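# Transfer the rope-reel pole to the empty wall rack

## Task

Carry the pole that holds the rope reel to whichever wall rack currently has no pole. At the end the pole must sit fully down in the slots of both brackets, the reel must hang motionless, and the robot must have released it and backed away. The robot must not tip over or be left leaning, and anything kept in place only by the robot does not count.

## Robot and tools

ROBOT. A wheeled base (no sideways driving) carrying a lifting column with two 6-joint arms, each ending in a two-finger gripper, plus a tilting head. Shoulder height S = 0.90 m + column_m. Folded, as at the start, it is 0.73 m long, 0.62 m wide and S + 0.43 m tall, with its front 0.40 m ahead of the column. Cameras: cam_head_left and cam_head_right on the head, cam_left_wrist and cam_right_wrist on the hands, nav_camera low at the front; all give 896x504 images. A calibration (K, distortion, T_world_to_cam mapping the base frame into each camera) is supplied; expect errors of roughly half a degree and a few mm, and more for wrist cameras.

FRAMES. Base frame: origin on the floor under the column, midway between the drive wheels; x forward, y left, z up. left_hand and right_hand are reported in it: the point between the fingers, with fingertips 8 mm beyond. quat_wxyz rotates (0,0,1) onto the finger direction; the hand's y axis runs along the opening. The odometry frame is the base frame as it stood when the scene began.

execute_actions(actions, cameras). actions is a list holding one action or nothing (empty = just report state and images). An action may contain:
- base: exactly one of translate_m (relative drive in metres, forward positive, -3 to 3) or rotate_rad (relative turn in radians, left/counter-clockwise positive, -3.2 to 3.2). A move needing over 8.667 s is refused.
- joints: a flat dictionary of absolute targets, each arm addressed separately by its left_ or right_ prefix. column_m 0 to 0.8 m; head_tilt_rad -0.61 to 1.308 (0 level, positive down); joint1 -2.879 to 2.879; joint2 0 to 3.141; joint3 0 to 3.019; joint4 -1.692 to 1.57; joint5 -1.57 to 1.57 (positive swings the hand to the robot's right); joint6 -2.094 to 2.094 (positive rolls clockwise viewed from behind the hand); left_gripper_m/right_gripper_m 0 (closed) to 0.093 m fingertip gap.
- speeds: optional caps for this action only, translate_m 0.05 to 0.8 m/s, rotate_rad 0.1 to 1 rad/s (the maxima are defaults). Arms ignore it.
Motions start together; an action runs at most 15 s. Any unknown key or out-of-range number rejects the whole call. A joint left out may still be chasing an older target. cameras: list of names, or "all"/omitted/null for every camera, [] for none.
wait(seconds): 0 to 10, commands nothing, returns state and images.
zoom_image(camera, region): region [x0, y0, x1, y1] in pixels from the top-left, at most 504x504, on that camera's latest full image.
read_manual(section): licence texts only.
finished_scene(scene): closes the scene for good; call only when the pole rests stably in place and the robot is clear.

ARM GEOMETRY. With joint1 = -1.57 (left) or +1.57 (right) and joints 5, 6 at 0, the arm moves in a forward vertical plane 0.23 m beside the column. Let a = j2 - 0.35, b = 1.05 + j2 - j3, c = b - j4 (c = 1.57 means fingers straight down). Hand is 0.12 + 0.39 sin a + 0.38 cos b + 0.25 cos c m ahead and S + 0.39 cos a - 0.38 sin b - 0.25 sin c m high. Example: j2, j3, j4 = 0.93, 0.78, 0.14 gives 0.60 m ahead, 0.25 m under S. Real hands sit up to about 5 cm lower/closer (about 12 cm when loaded). Reach is about 1 m from the shoulder. Below 0.4 m height the housing blocks hands nearer than 0.45 m ahead; don't move arms with column_m under 0.3. Loads with fingers down: 3.2 kg near 0.4 m ahead; 2 kg to 0.6 m; 1 kg to 0.8 m. A grip holds about 2 to 6 kg. Fingers are 7 cm long; the gripper body is 10 cm wide.

RESULTS. base_status and joint_status per motion: done, off_target (resting short, maybe still pushing), contact_stop (base or column hit something), time_out, not_followed (a safety check withheld the arm's targets; a cause: line follows), limit_stop_at_motor_heat. on_its_own lists uncommanded behaviour; "held at" is a target, not a position. A gripper reading staying 0.002 m or more above its target means it is gripping. base_odometry counts wheel turns only; if turned_by_wheels and turned_by_imu disagree by more than about 4% and 0.05 rad, the base collided or slipped. base_tilt is in degrees (forward, right positive). motor_effort covers the two wheel motors (percent, peak in brackets). wheel_motors_off = 1 means the wheels are unpowered. Motor temperatures are listed per arm joint. If a call reports a stop, later calls in the same reply are skipped.

CAUTIONS. Never let the arms strike or squeeze each other. Small targets (under about 0.03 rad, 0.08 for joints 2 and 3) may not move a joint; for gentle contact step about 0.05 rad per call from your last target. A blocked arm keeps pushing and heats; relieve it by sending its reported positions as targets (a held load then sags about 1 cm per kg). From 85 °C a MOTOR HOT warning appears; at 100 °C the arm drops what it holds. The column stops descending when a hand touches down and then refuses further descent until raised 0.2 m. A stalled base needs 0.05 m of reverse before retrying; about 3 s of hard pushing shuts the wheels off for 2 s. To clear a withheld arm, move the offending joints at least 0.05 rad back. Loose objects may get nudged at random. The robot keeps your last command while you think. Avoid dropping, slamming or letting the pole or reel fall.

Each tool is called after "Emit:" as name(argument=value, ...), one argument or row to a line, values as JSON.

## Session

Emit:
execute_actions(
  actions=[],
)

Scene clock: 0.00 s.
Motor temperatures (°C, as the motors report them): left_arm=[25 28 26 26 24 27] | right_arm=[24 24 25 27 27 26]
base_odometry: x=+0.000 y=+0.000 heading=+0.000 (m, m, rad; odometry frame)
turned_by_wheels: +0.000 (rad since the last result)
turned_by_imu: +0.000 (rad since the last result)
base_tilt: forward=+0.3 right=+0.1 (deg)
base_status: not commanded
joint_positions: column_m=+0.557 head_tilt_rad=+0.874 left_joint1_rad=-1.547 left_joint2_rad=+0.896 left_joint3_rad=+0.434 left_joint4_rad=-0.986 left_joint5_rad=-0.022 left_joint6_rad=-0.069 left_gripper_m=+0.095 right_joint1_rad=+1.566 right_joint2_rad=+0.850 right_joint3_rad=+0.366 right_joint4_rad=-0.931 right_joint5_rad=-0.028 right_joint6_rad=-0.020 right_gripper_m=+0.094
joint_status: not commanded
wheel_motors_off: 0
motor_effort: left_wheel=+1 right_wheel=+3 (%)
left_hand: x=+0.1520 y=+0.2334 z=+1.2581 quat_wxyz=(+0.445, +0.036, -0.894, -0.032) (m; base frame)
right_hand: x=+0.1335 y=-0.2216 z=+1.2600 quat_wxyz=(+0.431, +0.001, -0.902, -0.016) (m; base frame)
pictures: cam_head_left, cam_head_right, cam_left_wrist, cam_right_wrist, nav_camera
Images, in order (width x height): cam_head_left 896x504, cam_head_right 896x504, cam_left_wrist 896x504, cam_right_wrist 896x504, nav_camera 896x504.

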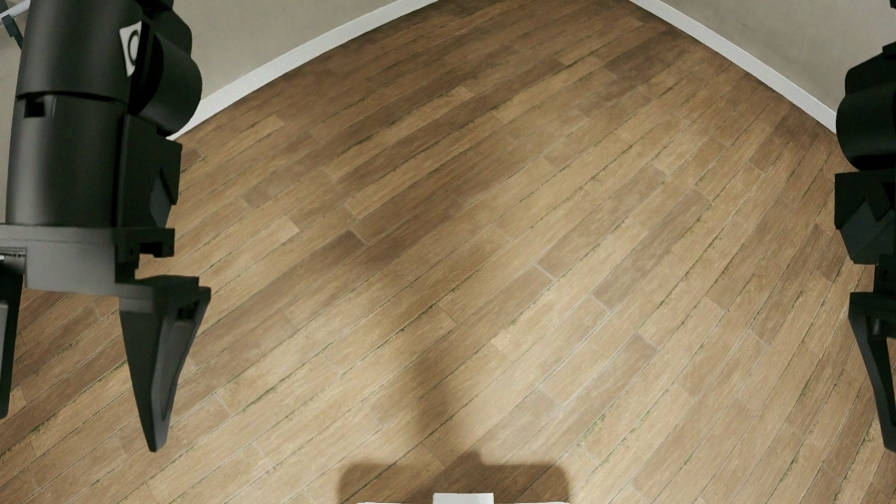

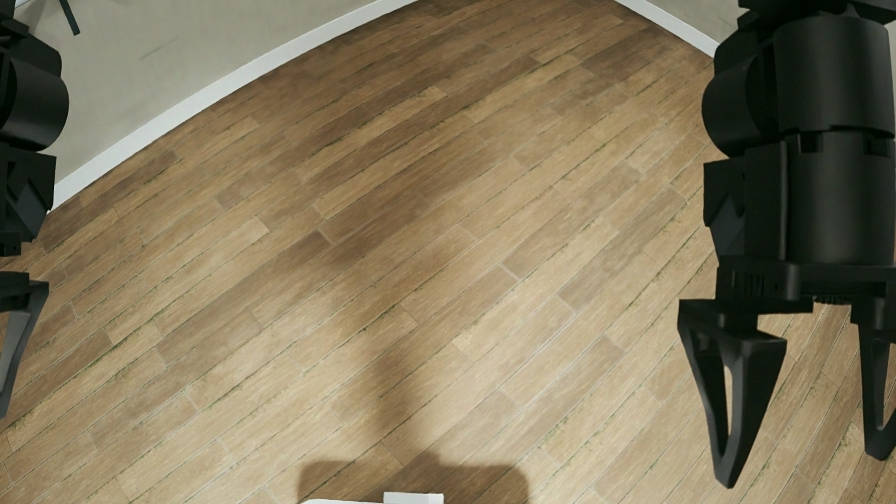

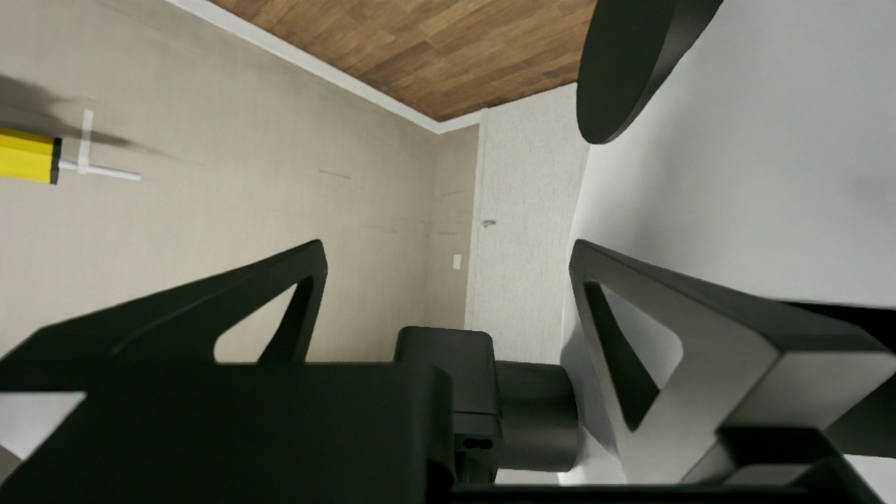

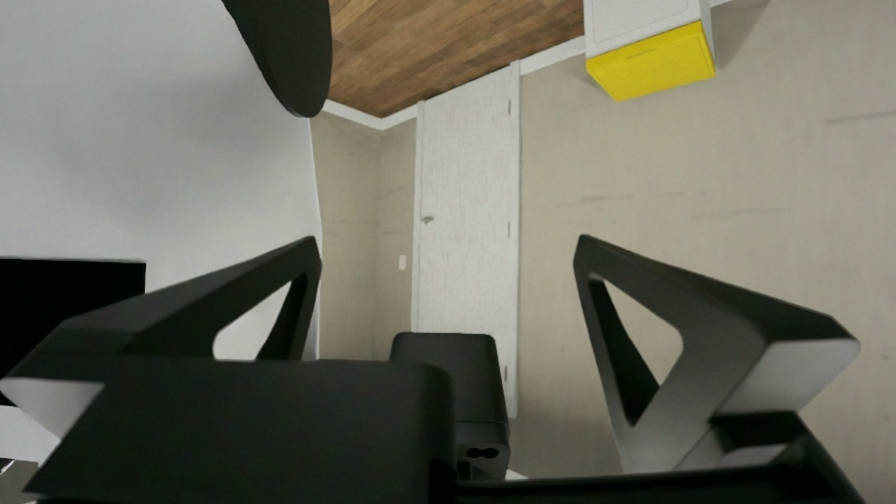

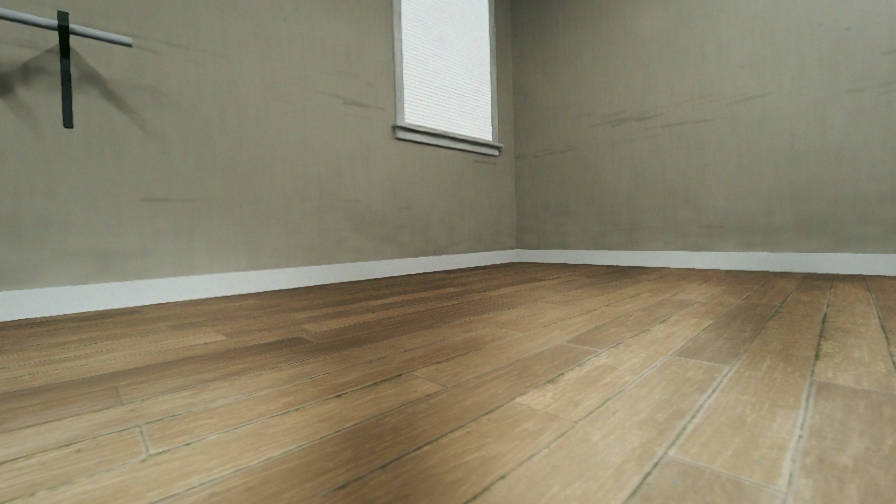

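Emit:
execute_actions(
  actions=[
    {"base":{"rotate_rad":1.0},"joints":{"head_tilt_rad":0.2}},
  ],
  cameras=["cam_head_left"],
)

Scene clock: 3.53 s.
Motor temperatures (°C, as the motors report them): left_arm=[25 28 26 26 24 27] | right_arm=[24 24 25 27 27 26]
base_odometry: x=+0.000 y=+0.000 heading=+0.999 (m, m, rad; odometry frame)
turned_by_wheels: +0.999 (rad since the last result)
turned_by_imu: +0.987 (rad since the last result)
base_tilt: forward=+0.2 right=+0.2 (deg)
base_status: done
joint_positions: column_m=+0.557 head_tilt_rad=+0.220 left_joint1_rad=-1.547 left_joint2_rad=+0.896 left_joint3_rad=+0.434 left_joint4_rad=-0.986 left_joint5_rad=-0.022 left_joint6_rad=-0.069 left_gripper_m=+0.095 right_joint1_rad=+1.566 right_joint2_rad=+0.850 right_joint3_rad=+0.366 right_joint4_rad=-0.931 right_joint5_rad=-0.028 right_joint6_rad=-0.020 right_gripper_m=+0.094
joint_status: all done
wheel_motors_off: 0
motor_effort: left_wheel=-5(36) right_wheel=+5(38) (%)
left_hand: x=+0.1520 y=+0.2334 z=+1.2581 quat_wxyz=(+0.445, +0.036, -0.894, -0.032) (m; base frame)
right_hand: x=+0.1335 y=-0.2216 z=+1.2600 quat_wxyz=(+0.431, +0.001, -0.902, -0.016) (m; base frame)
pictures: cam_head_left
camera_calibration (this result's frames):
cam_head_left: T_world_to_cam=[[-0.0102386, -0.999929, 0.00603202, 0.0439818], [-0.295897, -0.00273251, -0.955216, 1.48935], [0.955165, -0.0115649, -0.295848, 0.341281], [0, 0, 0, 1]] pos_world=[0.115164, 0.0519952, 1.52335]
Images, in order (width x height): cam_head_left 896x504.

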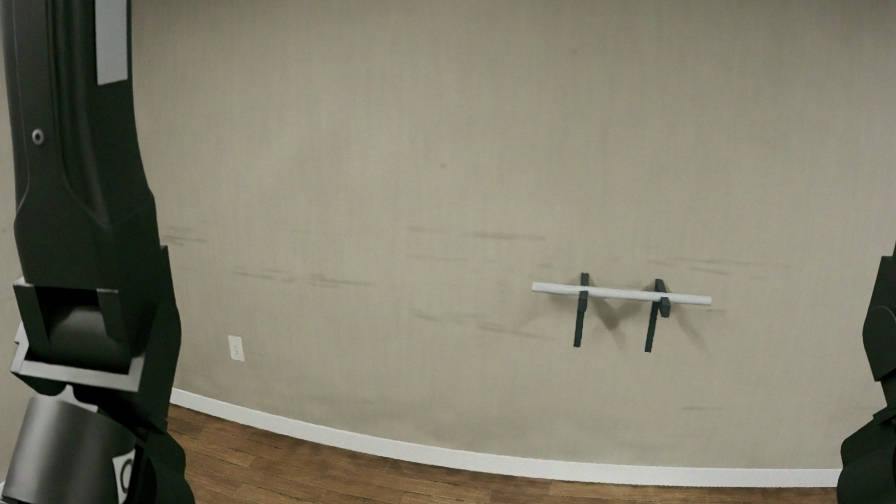

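Decoy. Keep turning.

Emit:
execute_actions(
  actions=[
    {"base":{"rotate_rad":1.2}},
  ],
  cameras=["cam_head_left"],
)

Emit:
execute_actions(
  actions=[
    {"base":{"rotate_rad":1.2}},
  ],
  cameras=["cam_head_left"],
)

Emit:
execute_actions(
  actions=[
    {"base":{"rotate_rad":1.2}},
  ],
  cameras=["cam_head_left"],
)

Emit:
execute_actions(
  actions=[
    {"base":{"rotate_rad":1.0}},
  ],
  cameras=["cam_head_left"],
)

Scene clock: 7.80 s.
Motor temperatures (°C, as the motors report them): left_arm=[25 28 26 26 24 27] | right_arm=[24 24 25 27 27 26]
base_odometry: x=+0.000 y=+0.000 heading=+2.197 (m, m, rad; odometry frame)
turned_by_wheels: +1.199 (rad since the last result)
turned_by_imu: +1.189 (rad since the last result)
base_tilt: forward=+0.1 right=+0.1 (deg)
base_status: done
joint_positions: column_m=+0.557 head_tilt_rad=+0.220 left_joint1_rad=-1.547 left_joint2_rad=+0.896 left_joint3_rad=+0.434 left_joint4_rad=-0.986 left_joint5_rad=-0.022 left_joint6_rad=-0.069 left_gripper_m=+0.095 right_joint1_rad=+1.566 right_joint2_rad=+0.850 right_joint3_rad=+0.366 right_joint4_rad=-0.931 right_joint5_rad=-0.028 right_joint6_rad=-0.020 right_gripper_m=+0.094
joint_status: not commanded
wheel_motors_off: 0
motor_effort: left_wheel=-5(24) right_wheel=+5(25) (%)
left_hand: x=+0.1520 y=+0.2334 z=+1.2581 quat_wxyz=(+0.445, +0.036, -0.894, -0.032) (m; base frame)
right_hand: x=+0.1335 y=-0.2216 z=+1.2600 quat_wxyz=(+0.431, +0.001, -0.902, -0.016) (m; base frame)
pictures: cam_head_left
camera_calibration (this result's frames):
cam_head_left: T_world_to_cam=[[-0.0102387, -0.999929, 0.00603184, 0.0439821], [-0.29588, -0.00273251, -0.955221, 1.48936], [0.95517, -0.0115649, -0.295832, 0.341256], [0, 0, 0, 1]] pos_world=[0.115165, 0.0519952, 1.52335]
Images, in order (width x height): cam_head_left 896x504.

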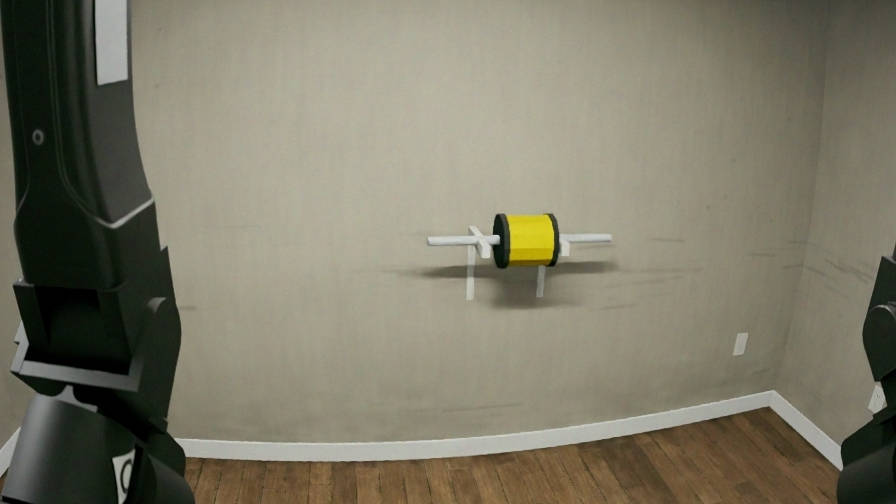

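Scene clock: 10.67 s.
Motor temperatures (°C, as the motors report them): left_arm=[25 29 26 26 24 27] | right_arm=[24 24 25 27 27 26]
base_odometry: x=+0.000 y=+0.000 heading=-2.887 (m, m, rad; odometry frame)
turned_by_wheels: +1.199 (rad since the last result)
turned_by_imu: +1.189 (rad since the last result)
base_tilt: forward=+0.2 right=+0.1 (deg)
base_status: done
joint_positions: column_m=+0.557 head_tilt_rad=+0.220 left_joint1_rad=-1.547 left_joint2_rad=+0.896 left_joint3_rad=+0.434 left_joint4_rad=-0.986 left_joint5_rad=-0.022 left_joint6_rad=-0.069 left_gripper_m=+0.095 right_joint1_rad=+1.566 right_joint2_rad=+0.850 right_joint3_rad=+0.366 right_joint4_rad=-0.931 right_joint5_rad=-0.028 right_joint6_rad=-0.020 right_gripper_m=+0.094
joint_status: not commanded
wheel_motors_off: 0
motor_effort: left_wheel=-5(27) right_wheel=+5(25) (%)
left_hand: x=+0.1520 y=+0.2334 z=+1.2581 quat_wxyz=(+0.445, +0.036, -0.894, -0.032) (m; base frame)
right_hand: x=+0.1335 y=-0.2216 z=+1.2600 quat_wxyz=(+0.431, +0.001, -0.902, -0.016) (m; base frame)
pictures: cam_head_left
camera_calibration (this result's frames):
cam_head_left: T_world_to_cam=[[-0.0102387, -0.999929, 0.00603175, 0.0439822], [-0.295871, -0.00273251, -0.955224, 1.48936], [0.955173, -0.0115649, -0.295822, 0.341241], [0, 0, 0, 1]] pos_world=[0.115165, 0.0519952, 1.52335]
Images, in order (width x height): cam_head_left 896x504.

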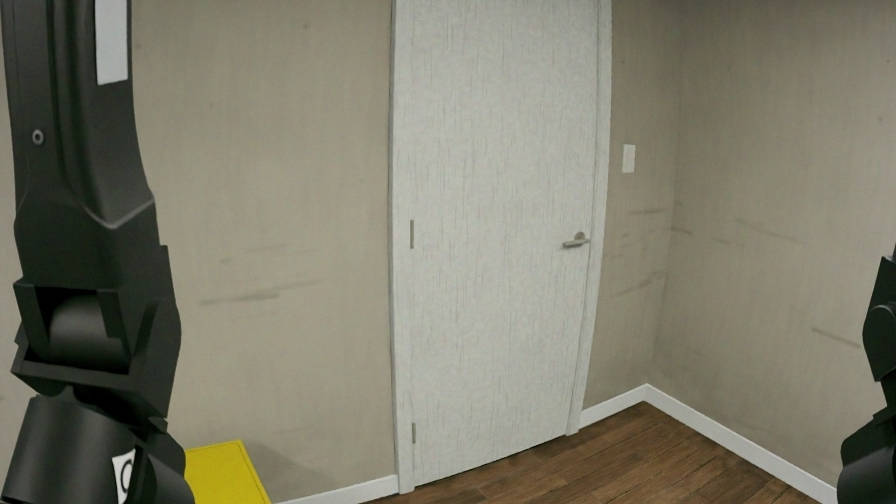

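Scene clock: 13.53 s.
Motor temperatures (°C, as the motors report them): left_arm=[25 29 26 26 24 27] | right_arm=[24 24 25 28 27 26]
base_odometry: x=+0.000 y=+0.000 heading=-1.689 (m, m, rad; odometry frame)
turned_by_wheels: +1.199 (rad since the last result)
turned_by_imu: +1.189 (rad since the last result)
base_tilt: forward=+0.2 right=+0.2 (deg)
base_status: done
joint_positions: column_m=+0.557 head_tilt_rad=+0.220 left_joint1_rad=-1.547 left_joint2_rad=+0.896 left_joint3_rad=+0.434 left_joint4_rad=-0.986 left_joint5_rad=-0.022 left_joint6_rad=-0.069 left_gripper_m=+0.095 right_joint1_rad=+1.566 right_joint2_rad=+0.850 right_joint3_rad=+0.366 right_joint4_rad=-0.931 right_joint5_rad=-0.028 right_joint6_rad=-0.020 right_gripper_m=+0.094
joint_status: not commanded
wheel_motors_off: 0
motor_effort: left_wheel=-4(27) right_wheel=+5(24) (%)
left_hand: x=+0.1520 y=+0.2334 z=+1.2581 quat_wxyz=(+0.445, +0.036, -0.894, -0.032) (m; base frame)
right_hand: x=+0.1335 y=-0.2216 z=+1.2600 quat_wxyz=(+0.431, +0.001, -0.902, -0.016) (m; base frame)
pictures: cam_head_left
camera_calibration (this result's frames):
cam_head_left: T_world_to_cam=[[-0.0102388, -0.999929, 0.00603169, 0.0439823], [-0.295866, -0.00273251, -0.955226, 1.48936], [0.955175, -0.0115649, -0.295817, 0.341233], [0, 0, 0, 1]] pos_world=[0.115165, 0.0519952, 1.52335]
Images, in order (width x height): cam_head_left 896x504.

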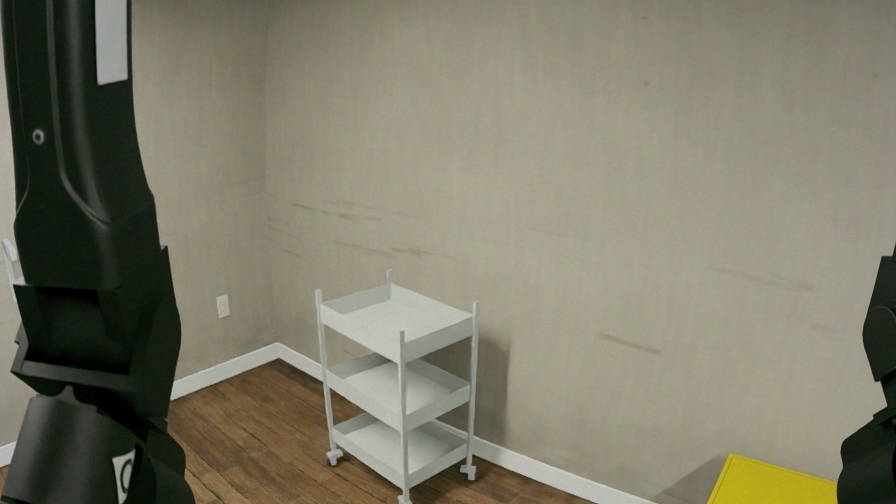

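Scene clock: 16.20 s.
Motor temperatures (°C, as the motors report them): left_arm=[25 29 26 26 24 27] | right_arm=[24 24 25 28 27 26]
base_odometry: x=+0.000 y=+0.000 heading=-0.690 (m, m, rad; odometry frame)
turned_by_wheels: +0.999 (rad since the last result)
turned_by_imu: +0.991 (rad since the last result)
base_tilt: forward=+0.2 right=+0.2 (deg)
base_status: done
joint_positions: column_m=+0.557 head_tilt_rad=+0.220 left_joint1_rad=-1.547 left_joint2_rad=+0.896 left_joint3_rad=+0.434 left_joint4_rad=-0.986 left_joint5_rad=-0.022 left_joint6_rad=-0.069 left_gripper_m=+0.095 right_joint1_rad=+1.566 right_joint2_rad=+0.850 right_joint3_rad=+0.366 right_joint4_rad=-0.931 right_joint5_rad=-0.028 right_joint6_rad=-0.020 right_gripper_m=+0.094
joint_status: not commanded
wheel_motors_off: 0
motor_effort: left_wheel=-5(27) right_wheel=+5(24) (%)
left_hand: x=+0.1520 y=+0.2334 z=+1.2581 quat_wxyz=(+0.445, +0.036, -0.894, -0.032) (m; base frame)
right_hand: x=+0.1335 y=-0.2216 z=+1.2600 quat_wxyz=(+0.431, +0.001, -0.902, -0.016) (m; base frame)
pictures: cam_head_left
camera_calibration (this result's frames):
cam_head_left: T_world_to_cam=[[-0.0102388, -0.999929, 0.00603166, 0.0439823], [-0.295863, -0.00273251, -0.955226, 1.48936], [0.955175, -0.0115649, -0.295814, 0.341229], [0, 0, 0, 1]] pos_world=[0.115165, 0.0519952, 1.52336]
Images, in order (width x height): cam_head_left 896x504.

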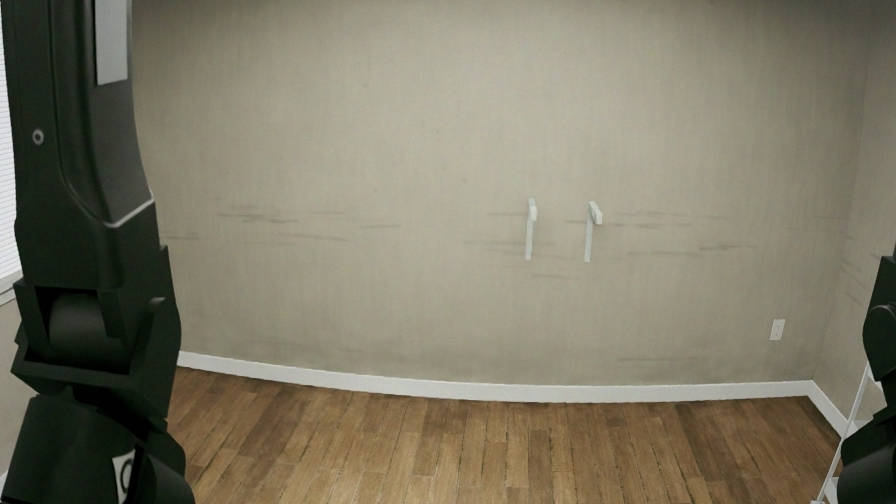

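Emit:
execute_actions(
  actions=[
    {"base":{"rotate_rad":2.8},"joints":{"left_joint2_rad":0.85,"left_joint3_rad":1.0,"left_joint4_rad":-0.67,"left_joint6_rad":1.57,"right_joint2_rad":0.85,"right_joint3_rad":1.0,"right_joint4_rad":-0.67,"right_joint6_rad":1.57}},
  ],
  cameras=[],
)

Emit:
execute_actions(
  actions=[
    {"base":{"translate_m":1.2},"joints":{"head_tilt_rad":0.5}},
  ],
  cameras=["cam_head_left"],
)

Scene clock: 23.03 s.
Motor temperatures (°C, as the motors report them): left_arm=[25 29 26 26 24 27] | right_arm=[24 24 26 27 27 26]
base_odometry: x=+0.000 y=+0.000 heading=+2.109 (m, m, rad; odometry frame)
turned_by_wheels: +2.799 (rad since the last result)
turned_by_imu: +2.776 (rad since the last result)
base_tilt: forward=+0.2 right=+0.1 (deg)
base_status: done
joint_positions: column_m=+0.557 head_tilt_rad=+0.220 left_joint1_rad=-1.547 left_joint2_rad=+0.851 left_joint3_rad=+0.989 left_joint4_rad=-0.672 left_joint5_rad=-0.022 left_joint6_rad=+1.561 left_gripper_m=+0.095 right_joint1_rad=+1.566 right_joint2_rad=+0.849 right_joint3_rad=+0.979 right_joint4_rad=-0.671 right_joint5_rad=-0.028 right_joint6_rad=+1.560 right_gripper_m=+0.094
joint_status: all done
wheel_motors_off: 0
motor_effort: left_wheel=-5(33) right_wheel=+5(25) (%)
left_hand: x=+0.5419 y=+0.2383 z=+1.2487 quat_wxyz=(+0.019, -0.699, -0.715, -0.011) (m; base frame)
right_hand: x=+0.5375 y=-0.2227 z=+1.2472 quat_wxyz=(+0.014, -0.704, -0.710, -0.003) (m; base frame)
pictures: none
No camera images: the call's "cameras" was empty. Leave "cameras" out to get every camera's image.

Scene clock: 27.00 s.
Motor temperatures (°C, as the motors report them): left_arm=[25 29 27 26 24 27] | right_arm=[24 25 26 27 27 26]
base_odometry: x=-0.615 y=+1.030 heading=+2.109 (m, m, rad; odometry frame)
turned_by_wheels: +0.000 (rad since the last result)
turned_by_imu: -0.001 (rad since the last result)
base_tilt: forward=+0.2 right=+0.1 (deg)
base_status: done
joint_positions: column_m=+0.557 head_tilt_rad=+0.504 left_joint1_rad=-1.547 left_joint2_rad=+0.851 left_joint3_rad=+0.989 left_joint4_rad=-0.672 left_joint5_rad=-0.022 left_joint6_rad=+1.561 left_gripper_m=+0.095 right_joint1_rad=+1.566 right_joint2_rad=+0.849 right_joint3_rad=+0.979 right_joint4_rad=-0.671 right_joint5_rad=-0.028 right_joint6_rad=+1.560 right_gripper_m=+0.094
joint_status: all done
wheel_motors_off: 0
motor_effort: left_wheel=+0(47) right_wheel=+0(52) (%)
left_hand: x=+0.5419 y=+0.2383 z=+1.2487 quat_wxyz=(+0.019, -0.699, -0.715, -0.011) (m; base frame)
right_hand: x=+0.5377 y=-0.2227 z=+1.2473 quat_wxyz=(+0.014, -0.704, -0.710, -0.003) (m; base frame)
pictures: cam_head_left
camera_calibration (this result's frames):
cam_head_left: T_world_to_cam=[[-0.00813164, -0.999929, 0.00866546, 0.0398136], [-0.552333, -0.00273251, -0.833619, 1.31457], [0.833584, -0.0115649, -0.552272, 0.74297], [0, 0, 0, 1]] pos_world=[0.107078, 0.0519952, 1.50583]
Images, in order (width x height): cam_head_left 896x504.

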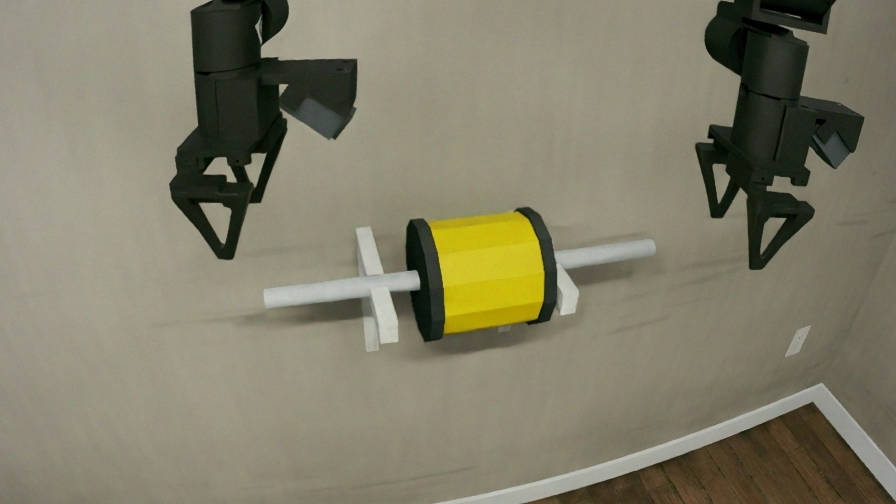

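Emit:
execute_actions(
  actions=[
    {"base":{"translate_m":0.3},"joints":{"head_tilt_rad":0.8}},
  ],
  cameras=["cam_head_left"],
)

Scene clock: 30.13 s.
Motor temperatures (°C, as the motors report them): left_arm=[25 30 27 26 24 27] | right_arm=[24 25 26 27 27 26]
base_odometry: x=-0.769 y=+1.288 heading=+2.109 (m, m, rad; odometry frame)
turned_by_wheels: +0.000 (rad since the last result)
turned_by_imu: -0.001 (rad since the last result)
base_tilt: forward=+0.1 right=+0.1 (deg)
base_status: done
joint_positions: column_m=+0.557 head_tilt_rad=+0.802 left_joint1_rad=-1.547 left_joint2_rad=+0.851 left_joint3_rad=+0.989 left_joint4_rad=-0.672 left_joint5_rad=-0.022 left_joint6_rad=+1.561 left_gripper_m=+0.095 right_joint1_rad=+1.566 right_joint2_rad=+0.849 right_joint3_rad=+0.980 right_joint4_rad=-0.671 right_joint5_rad=-0.028 right_joint6_rad=+1.560 right_gripper_m=+0.094
joint_status: all done
wheel_motors_off: 0
motor_effort: left_wheel=+0(27) right_wheel=+0(28) (%)
left_hand: x=+0.5419 y=+0.2383 z=+1.2487 quat_wxyz=(+0.019, -0.699, -0.715, -0.011) (m; base frame)
right_hand: x=+0.5379 y=-0.2227 z=+1.2473 quat_wxyz=(+0.014, -0.704, -0.710, -0.003) (m; base frame)
pictures: cam_head_left
camera_calibration (this result's frames):
cam_head_left: T_world_to_cam=[[-0.00523049, -0.999929, 0.0106703, 0.0365754], [-0.772657, -0.00273251, -0.634817, 1.01888], [0.634802, -0.0115649, -0.772589, 1.09281], [0, 0, 0, 1]] pos_world=[0.0937158, 0.0519952, 1.49071]
Images, in order (width x height): cam_head_left 896x504.

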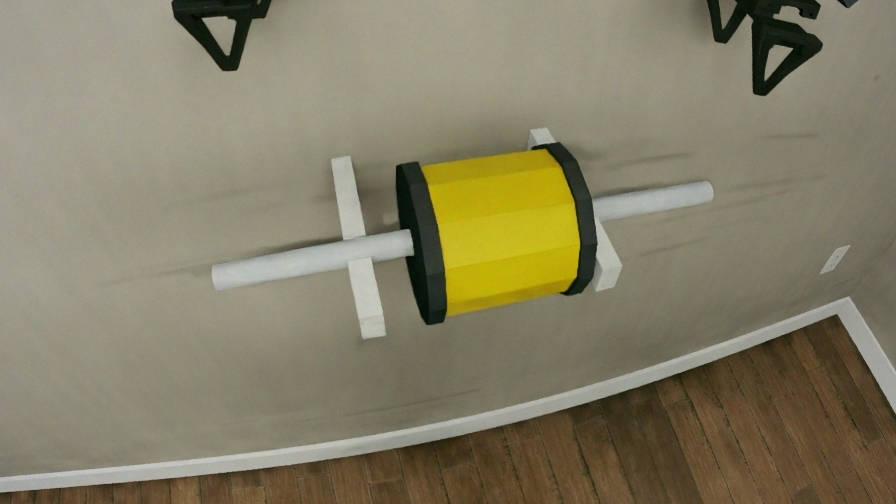

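Emit:
execute_actions(
  actions=[
    {"base":{"rotate_rad":0.2},"joints":{"column_m":0.36}},
  ],
  cameras=["cam_head_left"],
)

Scene clock: 33.90 s.
Motor temperatures (°C, as the motors report them): left_arm=[25 30 27 26 24 27] | right_arm=[24 25 26 27 27 26]
base_odometry: x=-0.769 y=+1.288 heading=+2.308 (m, m, rad; odometry frame)
turned_by_wheels: +0.198 (rad since the last result)
turned_by_imu: +0.193 (rad since the last result)
base_tilt: forward=+0.1 right=+0.2 (deg)
base_status: done
joint_positions: column_m=+0.360 head_tilt_rad=+0.802 left_joint1_rad=-1.547 left_joint2_rad=+0.851 left_joint3_rad=+0.989 left_joint4_rad=-0.672 left_joint5_rad=-0.022 left_joint6_rad=+1.561 left_gripper_m=+0.095 right_joint1_rad=+1.566 right_joint2_rad=+0.849 right_joint3_rad=+0.980 right_joint4_rad=-0.671 right_joint5_rad=-0.028 right_joint6_rad=+1.560 right_gripper_m=+0.094
joint_status: all done
wheel_motors_off: 0
motor_effort: left_wheel=-2(50) right_wheel=+3(43) (%)
left_hand: x=+0.5419 y=+0.2383 z=+1.0520 quat_wxyz=(+0.019, -0.699, -0.715, -0.011) (m; base frame)
right_hand: x=+0.5379 y=-0.2227 z=+1.0506 quat_wxyz=(+0.014, -0.704, -0.710, -0.003) (m; base frame)
pictures: cam_head_left
camera_calibration (this result's frames):
cam_head_left: T_world_to_cam=[[-0.00523049, -0.999929, 0.0106703, 0.0386747], [-0.772658, -0.00273251, -0.634817, 0.893985], [0.634801, -0.0115649, -0.772589, 0.940815], [0, 0, 0, 1]] pos_world=[0.0937158, 0.0519952, 1.29397]
Images, in order (width x height): cam_head_left 896x504.

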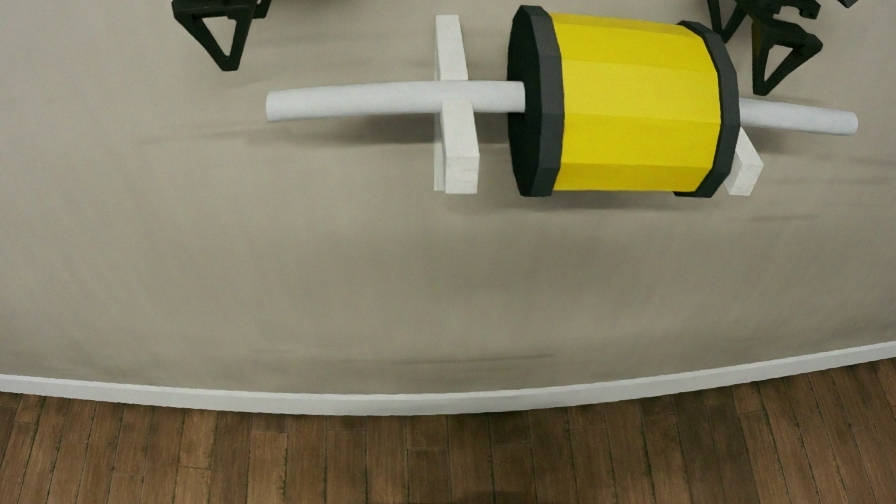

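Emit:
execute_actions(
  actions=[
    {"joints":{"left_joint1_rad":-1.8,"right_joint1_rad":1.32}},
  ],
  cameras=["cam_head_left"],
)

Scene clock: 35.87 s.
Motor temperatures (°C, as the motors report them): left_arm=[25 30 27 26 24 27] | right_arm=[24 25 26 27 27 26]
base_odometry: x=-0.769 y=+1.288 heading=+2.308 (m, m, rad; odometry frame)
turned_by_wheels: +0.000 (rad since the last result)
turned_by_imu: -0.001 (rad since the last result)
base_tilt: forward=+0.2 right=+0.2 (deg)
base_status: not commanded
joint_positions: column_m=+0.360 head_tilt_rad=+0.802 left_joint1_rad=-1.807 left_joint2_rad=+0.851 left_joint3_rad=+0.989 left_joint4_rad=-0.672 left_joint5_rad=-0.022 left_joint6_rad=+1.561 left_gripper_m=+0.095 right_joint1_rad=+1.315 right_joint2_rad=+0.849 right_joint3_rad=+0.980 right_joint4_rad=-0.671 right_joint5_rad=-0.028 right_joint6_rad=+1.560 right_gripper_m=+0.094
joint_status: all done
wheel_motors_off: 0
motor_effort: left_wheel=-3(4) right_wheel=+4(4) (%)
left_hand: x=+0.5366 y=+0.1316 z=+1.0611 quat_wxyz=(-0.061, -0.742, -0.664, +0.068) (m; base frame)
right_hand: x=+0.5317 y=-0.3248 z=+1.0612 quat_wxyz=(-0.062, -0.745, -0.661, +0.073) (m; base frame)
pictures: cam_head_left
camera_calibration (this result's frames):
cam_head_left: T_world_to_cam=[[-0.00523049, -0.999929, 0.0106703, 0.0386747], [-0.772658, -0.00273251, -0.634817, 0.893985], [0.634801, -0.0115649, -0.772589, 0.940815], [0, 0, 0, 1]] pos_world=[0.0937158, 0.0519952, 1.29397]
Images, in order (width x height): cam_head_left 896x504.

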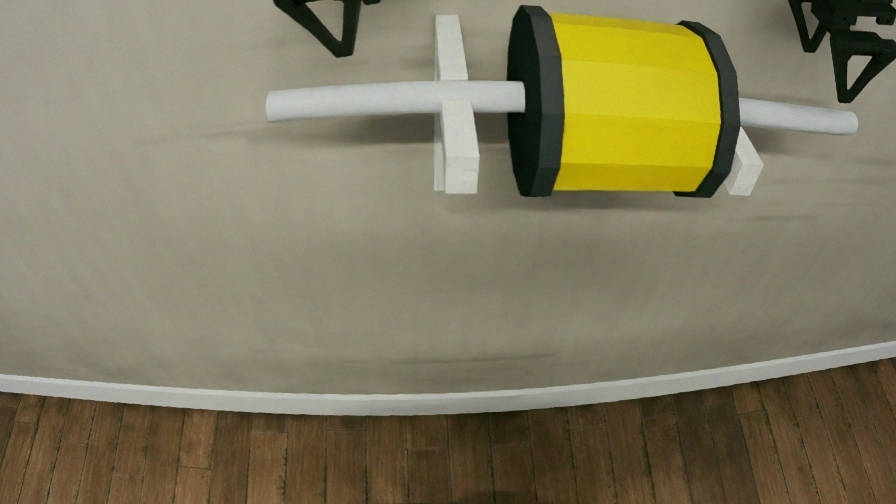

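Right slightly too far; back it off, then lower.

Emit:
execute_actions(
  actions=[
    {"joints":{"right_joint1_rad":1.42,"column_m":0.22,"head_tilt_rad":0.6}},
  ],
  cameras=["cam_head_left"],
)

Scene clock: 39.07 s.
Motor temperatures (°C, as the motors report them): left_arm=[25 30 27 26 24 27] | right_arm=[24 25 27 27 27 26]
base_odometry: x=-0.769 y=+1.288 heading=+2.308 (m, m, rad; odometry frame)
turned_by_wheels: +0.000 (rad since the last result)
turned_by_imu: -0.001 (rad since the last result)
base_tilt: forward=+0.1 right=+0.2 (deg)
base_status: not commanded
joint_positions: column_m=+0.220 head_tilt_rad=+0.617 left_joint1_rad=-1.807 left_joint2_rad=+0.815 left_joint3_rad=+0.990 left_joint4_rad=-0.673 left_joint5_rad=-0.022 left_joint6_rad=+1.561 left_gripper_m=+0.095 right_joint1_rad=+1.420 right_joint2_rad=+0.799 right_joint3_rad=+0.980 right_joint4_rad=-0.683 right_joint5_rad=-0.030 right_joint6_rad=+1.559 right_gripper_m=+0.094
joint_status: all done
wheel_motors_off: 0
motor_effort: left_wheel=-6(7) right_wheel=+10(10) (%)
left_hand: x=+0.5442 y=+0.1338 z=+0.9363 quat_wxyz=(-0.074, -0.740, -0.666, +0.056) (m; base frame)
right_hand: x=+0.5430 y=-0.2800 z=+0.9346 quat_wxyz=(-0.043, -0.728, -0.684, +0.028) (m; base frame)
pictures: cam_head_left
camera_calibration (this result's frames):
cam_head_left: T_world_to_cam=[[-0.00710292, -0.999929, 0.00952692, 0.0416409], [-0.642788, -0.00273251, -0.766039, 0.956902], [0.766011, -0.0115649, -0.642723, 0.669487], [0, 0, 0, 1]] pos_world=[0.102547, 0.0519952, 1.16292]
Images, in order (width x height): cam_head_left 896x504.

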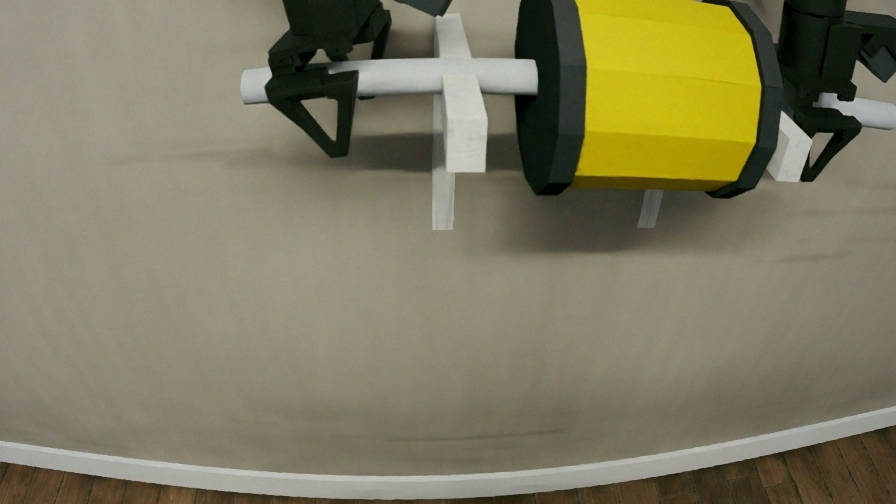

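Pole is in both grippers. Grip, lift, back off, turn.

Emit:
execute_actions(
  actions=[
    {"joints":{"left_gripper_m":0.0,"right_gripper_m":0.0}},
  ],
  cameras=[],
)

Emit:
execute_actions(
  actions=[
    {"joints":{"column_m":0.5}},
  ],
  cameras=[],
)

Emit:
execute_actions(
  actions=[
    {"base":{"translate_m":-0.4},"speeds":{"translate_m":0.3}},
  ],
  cameras=[],
)

Emit:
execute_actions(
  actions=[
    {"base":{"rotate_rad":3.14},"speeds":{"rotate_rad":0.5},"joints":{"head_tilt_rad":0.3}},
  ],
  cameras=["cam_head_left"],
)

Scene clock: 41.23 s.
Motor temperatures (°C, as the motors report them): left_arm=[25 30 28 26 24 27] | right_arm=[24 25 27 27 27 26]
base_odometry: x=-0.769 y=+1.288 heading=+2.308 (m, m, rad; odometry frame)
turned_by_wheels: +0.000 (rad since the last result)
turned_by_imu: +0.000 (rad since the last result)
base_tilt: forward=+0.2 right=+0.2 (deg)
base_status: not commanded
joint_positions: column_m=+0.220 head_tilt_rad=+0.617 left_joint1_rad=-1.804 left_joint2_rad=+0.807 left_joint3_rad=+0.977 left_joint4_rad=-0.715 left_joint5_rad=-0.025 left_joint6_rad=+1.449 left_gripper_m=+0.027 right_joint1_rad=+1.421 right_joint2_rad=+0.799 right_joint3_rad=+0.981 right_joint4_rad=-0.688 right_joint5_rad=-0.032 right_joint6_rad=+1.477 right_gripper_m=+0.024
joint_status: left_gripper_m off_target (ended at +0.027, target +0.000); right_gripper_m off_target (ended at +0.024, target +0.000)
wheel_motors_off: 0
motor_effort: left_wheel=+2(6) right_wheel=+5(10) (%)
left_hand: x=+0.5290 y=+0.1373 z=+0.9359 quat_wxyz=(-0.051, -0.704, -0.705, +0.072) (m; base frame)
right_hand: x=+0.5427 y=-0.2793 z=+0.9353 quat_wxyz=(-0.040, -0.699, -0.713, +0.030) (m; base frame)
pictures: none
No camera images: the call's "cameras" was empty. Leave "cameras" out to get every camera's image.

Scene clock: 45.50 s.
Motor temperatures (°C, as the motors report them): left_arm=[25 30 28 26 24 28] | right_arm=[24 25 27 27 27 26]
base_odometry: x=-0.769 y=+1.288 heading=+2.308 (m, m, rad; odometry frame)
turned_by_wheels: +0.000 (rad since the last result)
turned_by_imu: -0.001 (rad since the last result)
base_tilt: forward=+0.1 right=+0.2 (deg)
base_status: not commanded
joint_positions: column_m=+0.500 head_tilt_rad=+0.617 left_joint1_rad=-1.788 left_joint2_rad=+0.883 left_joint3_rad=+0.981 left_joint4_rad=-0.657 left_joint5_rad=-0.038 left_joint6_rad=+1.445 left_gripper_m=+0.025 right_joint1_rad=+1.432 right_joint2_rad=+0.899 right_joint3_rad=+0.984 right_joint4_rad=-0.661 right_joint5_rad=-0.042 right_joint6_rad=+1.497 right_gripper_m=+0.024
joint_status: all done
wheel_motors_off: 0
motor_effort: left_wheel=-4(4) right_wheel=+4(5) (%)
left_hand: x=+0.5301 y=+0.1397 z=+1.1842 quat_wxyz=(-0.037, -0.701, -0.709, +0.067) (m; base frame)
right_hand: x=+0.5300 y=-0.2774 z=+1.1735 quat_wxyz=(-0.008, -0.706, -0.706, +0.045) (m; base frame)
pictures: none
No camera images: the call's "cameras" was empty. Leave "cameras" out to get every camera's image.

Scene clock: 48.10 s.
Motor temperatures (°C, as the motors report them): left_arm=[25 30 28 26 24 28] | right_arm=[24 26 27 27 27 26]
base_odometry: x=-0.501 y=+0.992 heading=+2.308 (m, m, rad; odometry frame)
turned_by_wheels: +0.001 (rad since the last result)
turned_by_imu: +0.000 (rad since the last result)
base_tilt: forward=+0.1 right=+0.2 (deg)
base_status: done
joint_positions: column_m=+0.500 head_tilt_rad=+0.617 left_joint1_rad=-1.788 left_joint2_rad=+0.883 left_joint3_rad=+0.981 left_joint4_rad=-0.657 left_joint5_rad=-0.038 left_joint6_rad=+1.451 left_gripper_m=+0.025 right_joint1_rad=+1.431 right_joint2_rad=+0.897 right_joint3_rad=+0.981 right_joint4_rad=-0.665 right_joint5_rad=-0.040 right_joint6_rad=+1.501 right_gripper_m=+0.024
joint_status: not commanded
wheel_motors_off: 0
motor_effort: left_wheel=+1(67) right_wheel=-1(48) (%)
left_hand: x=+0.5300 y=+0.1399 z=+1.1840 quat_wxyz=(-0.037, -0.702, -0.708, +0.066) (m; base frame)
right_hand: x=+0.5274 y=-0.2776 z=+1.1739 quat_wxyz=(-0.006, -0.708, -0.705, +0.048) (m; base frame)
pictures: none
No camera images: the call's "cameras" was empty. Leave "cameras" out to get every camera's image.

Scene clock: 55.43 s.
Motor temperatures (°C, as the motors report them): left_arm=[25 31 28 26 25 29] | right_arm=[24 26 27 27 27 27]
base_odometry: x=-0.501 y=+0.992 heading=-0.836 (m, m, rad; odometry frame)
turned_by_wheels: +3.139 (rad since the last result)
turned_by_imu: +3.110 (rad since the last result)
base_tilt: forward=+0.2 right=+0.1 (deg)
base_status: done
joint_positions: column_m=+0.500 head_tilt_rad=+0.319 left_joint1_rad=-1.788 left_joint2_rad=+0.883 left_joint3_rad=+0.981 left_joint4_rad=-0.657 left_joint5_rad=-0.038 left_joint6_rad=+1.451 left_gripper_m=+0.025 right_joint1_rad=+1.431 right_joint2_rad=+0.897 right_joint3_rad=+0.981 right_joint4_rad=-0.665 right_joint5_rad=-0.040 right_joint6_rad=+1.501 right_gripper_m=+0.024
joint_status: all done
wheel_motors_off: 0
motor_effort: left_wheel=-5(52) right_wheel=+4(53) (%)
left_hand: x=+0.5300 y=+0.1400 z=+1.1840 quat_wxyz=(-0.037, -0.702, -0.708, +0.066) (m; base frame)
right_hand: x=+0.5274 y=-0.2777 z=+1.1739 quat_wxyz=(-0.006, -0.708, -0.705, +0.048) (m; base frame)
pictures: cam_head_left
camera_calibration (this result's frames):
cam_head_left: T_world_to_cam=[[-0.0095876, -0.999929, 0.00702079, 0.0428234], [-0.389469, -0.00273251, -0.921035, 1.38887], [0.920989, -0.0115649, -0.389416, 0.465182], [0, 0, 0, 1]] pos_world=[0.112907, 0.0519952, 1.46005]
Images, in order (width x height): cam_head_left 896x504.

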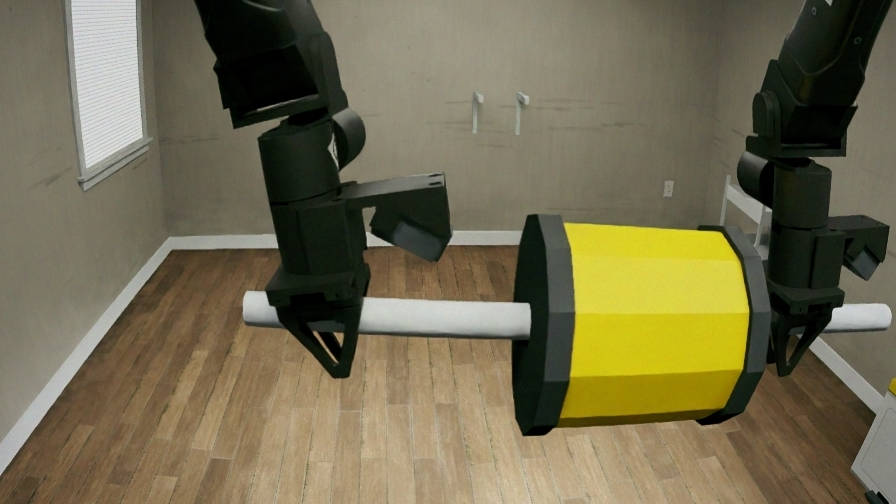

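Emit:
execute_actions(
  actions=[
    {"base":{"rotate_rad":-0.07},"speeds":{"rotate_rad":0.3}},
  ],
  cameras=[],
)

Emit:
execute_actions(
  actions=[
    {"base":{"translate_m":2.4},"speeds":{"translate_m":0.4}},
  ],
  cameras=[],
)

Emit:
execute_actions(
  actions=[
    {"base":{"rotate_rad":0.07},"speeds":{"rotate_rad":0.3}},
  ],
  cameras=["cam_head_left"],
)

Scene clock: 57.80 s.
Motor temperatures (°C, as the motors report them): left_arm=[25 31 28 26 25 29] | right_arm=[24 26 27 27 27 27]
base_odometry: x=-0.501 y=+0.992 heading=-0.905 (m, m, rad; odometry frame)
turned_by_wheels: -0.069 (rad since the last result)
turned_by_imu: -0.069 (rad since the last result)
base_tilt: forward=+0.2 right=+0.2 (deg)
base_status: done
joint_positions: column_m=+0.500 head_tilt_rad=+0.319 left_joint1_rad=-1.787 left_joint2_rad=+0.883 left_joint3_rad=+0.981 left_joint4_rad=-0.657 left_joint5_rad=-0.037 left_joint6_rad=+1.451 left_gripper_m=+0.025 right_joint1_rad=+1.431 right_joint2_rad=+0.897 right_joint3_rad=+0.981 right_joint4_rad=-0.665 right_joint5_rad=-0.040 right_joint6_rad=+1.502 right_gripper_m=+0.024
joint_status: not commanded
wheel_motors_off: 0
motor_effort: left_wheel=+5(26) right_wheel=-5(18) (%)
left_hand: x=+0.5300 y=+0.1400 z=+1.1840 quat_wxyz=(-0.037, -0.702, -0.708, +0.067) (m; base frame)
right_hand: x=+0.5274 y=-0.2777 z=+1.1739 quat_wxyz=(-0.006, -0.708, -0.704, +0.048) (m; base frame)
pictures: none
No camera images: the call's "cameras" was empty. Leave "cameras" out to get every camera's image.

Scene clock: 65.33 s.
Motor temperatures (°C, as the motors report them): left_arm=[25 31 28 26 25 29] | right_arm=[24 26 27 27 27 27]
base_odometry: x=+0.984 y=-0.894 heading=-0.903 (m, m, rad; odometry frame)
turned_by_wheels: +0.002 (rad since the last result)
turned_by_imu: +0.000 (rad since the last result)
base_tilt: forward=+0.2 right=+0.1 (deg)
base_status: done
joint_positions: column_m=+0.500 head_tilt_rad=+0.319 left_joint1_rad=-1.787 left_joint2_rad=+0.883 left_joint3_rad=+0.981 left_joint4_rad=-0.657 left_joint5_rad=-0.037 left_joint6_rad=+1.452 left_gripper_m=+0.025 right_joint1_rad=+1.431 right_joint2_rad=+0.896 right_joint3_rad=+0.979 right_joint4_rad=-0.667 right_joint5_rad=-0.040 right_joint6_rad=+1.503 right_gripper_m=+0.024
joint_status: not commanded
wheel_motors_off: 0
motor_effort: left_wheel=+1(55) right_wheel=-1(42) (%)
left_hand: x=+0.5300 y=+0.1400 z=+1.1840 quat_wxyz=(-0.037, -0.703, -0.707, +0.067) (m; base frame)
right_hand: x=+0.5264 y=-0.2776 z=+1.1741 quat_wxyz=(-0.006, -0.709, -0.704, +0.049) (m; base frame)
pictures: none
No camera images: the call's "cameras" was empty. Leave "cameras" out to get every camera's image.

Scene clock: 66.50 s.
Motor temperatures (°C, as the motors report them): left_arm=[25 31 28 26 25 29] | right_arm=[24 26 27 27 27 27]
base_odometry: x=+0.984 y=-0.894 heading=-0.835 (m, m, rad; odometry frame)
turned_by_wheels: +0.068 (rad since the last result)
turned_by_imu: +0.067 (rad since the last result)
base_tilt: forward=+0.2 right=+0.2 (deg)
base_status: done
joint_positions: column_m=+0.500 head_tilt_rad=+0.319 left_joint1_rad=-1.787 left_joint2_rad=+0.883 left_joint3_rad=+0.981 left_joint4_rad=-0.657 left_joint5_rad=-0.036 left_joint6_rad=+1.453 left_gripper_m=+0.025 right_joint1_rad=+1.432 right_joint2_rad=+0.896 right_joint3_rad=+0.979 right_joint4_rad=-0.667 right_joint5_rad=-0.039 right_joint6_rad=+1.503 right_gripper_m=+0.024
joint_status: not commanded
wheel_motors_off: 0
motor_effort: left_wheel=-1(44) right_wheel=+2(34) (%)
left_hand: x=+0.5300 y=+0.1400 z=+1.1840 quat_wxyz=(-0.037, -0.703, -0.707, +0.067) (m; base frame)
right_hand: x=+0.5264 y=-0.2775 z=+1.1741 quat_wxyz=(-0.006, -0.709, -0.704, +0.049) (m; base frame)
pictures: cam_head_left
camera_calibration (this result's frames):
cam_head_left: T_world_to_cam=[[-0.00958962, -0.999929, 0.00701804, 0.0428275], [-0.389205, -0.00273251, -0.921147, 1.38903], [0.921101, -0.0115649, -0.389152, 0.464784], [0, 0, 0, 1]] pos_world=[0.112914, 0.0519952, 1.46007]
Images, in order (width x height): cam_head_left 896x504.

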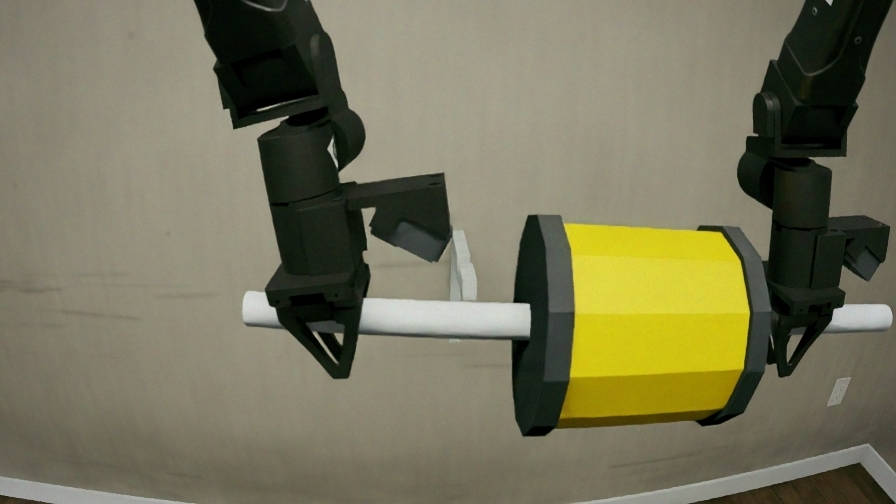

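Emit:
execute_actions(
  actions=[
    {"base":{"translate_m":0.55},"speeds":{"translate_m":0.3},"joints":{"head_tilt_rad":0.8}},
  ],
  cameras=["cam_head_left"],
)

Scene clock: 70.33 s.
Motor temperatures (°C, as the motors report them): left_arm=[25 31 28 26 25 29] | right_arm=[24 26 27 27 27 27]
base_odometry: x=+1.353 y=-1.302 heading=-0.834 (m, m, rad; odometry frame)
turned_by_wheels: +0.001 (rad since the last result)
turned_by_imu: +0.000 (rad since the last result)
base_tilt: forward=+0.3 right=+0.2 (deg)
base_status: done
joint_positions: column_m=+0.500 head_tilt_rad=+0.802 left_joint1_rad=-1.787 left_joint2_rad=+0.883 left_joint3_rad=+0.981 left_joint4_rad=-0.657 left_joint5_rad=-0.036 left_joint6_rad=+1.454 left_gripper_m=+0.025 right_joint1_rad=+1.432 right_joint2_rad=+0.895 right_joint3_rad=+0.978 right_joint4_rad=-0.668 right_joint5_rad=-0.039 right_joint6_rad=+1.504 right_gripper_m=+0.024
joint_status: all done
wheel_motors_off: 0
motor_effort: left_wheel=+1(52) right_wheel=-1(31) (%)
left_hand: x=+0.5301 y=+0.1400 z=+1.1839 quat_wxyz=(-0.037, -0.703, -0.707, +0.067) (m; base frame)
right_hand: x=+0.5256 y=-0.2774 z=+1.1740 quat_wxyz=(-0.005, -0.709, -0.703, +0.049) (m; base frame)
pictures: cam_head_left
camera_calibration (this result's frames):
cam_head_left: T_world_to_cam=[[-0.00523187, -0.999929, 0.0106696, 0.0371838], [-0.772575, -0.00273251, -0.634917, 0.982892], [0.634902, -0.0115649, -0.772506, 1.04871], [0, 0, 0, 1]] pos_world=[0.0937225, 0.0519952, 1.4338]
Images, in order (width x height): cam_head_left 896x504.

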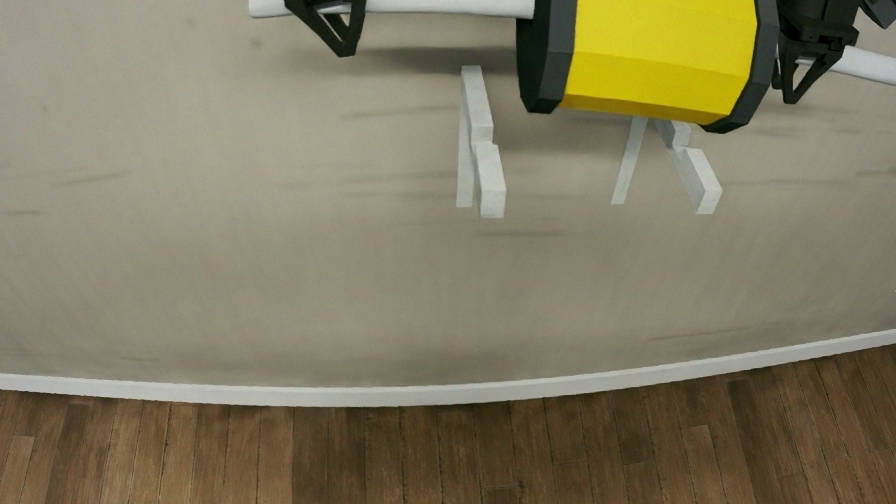

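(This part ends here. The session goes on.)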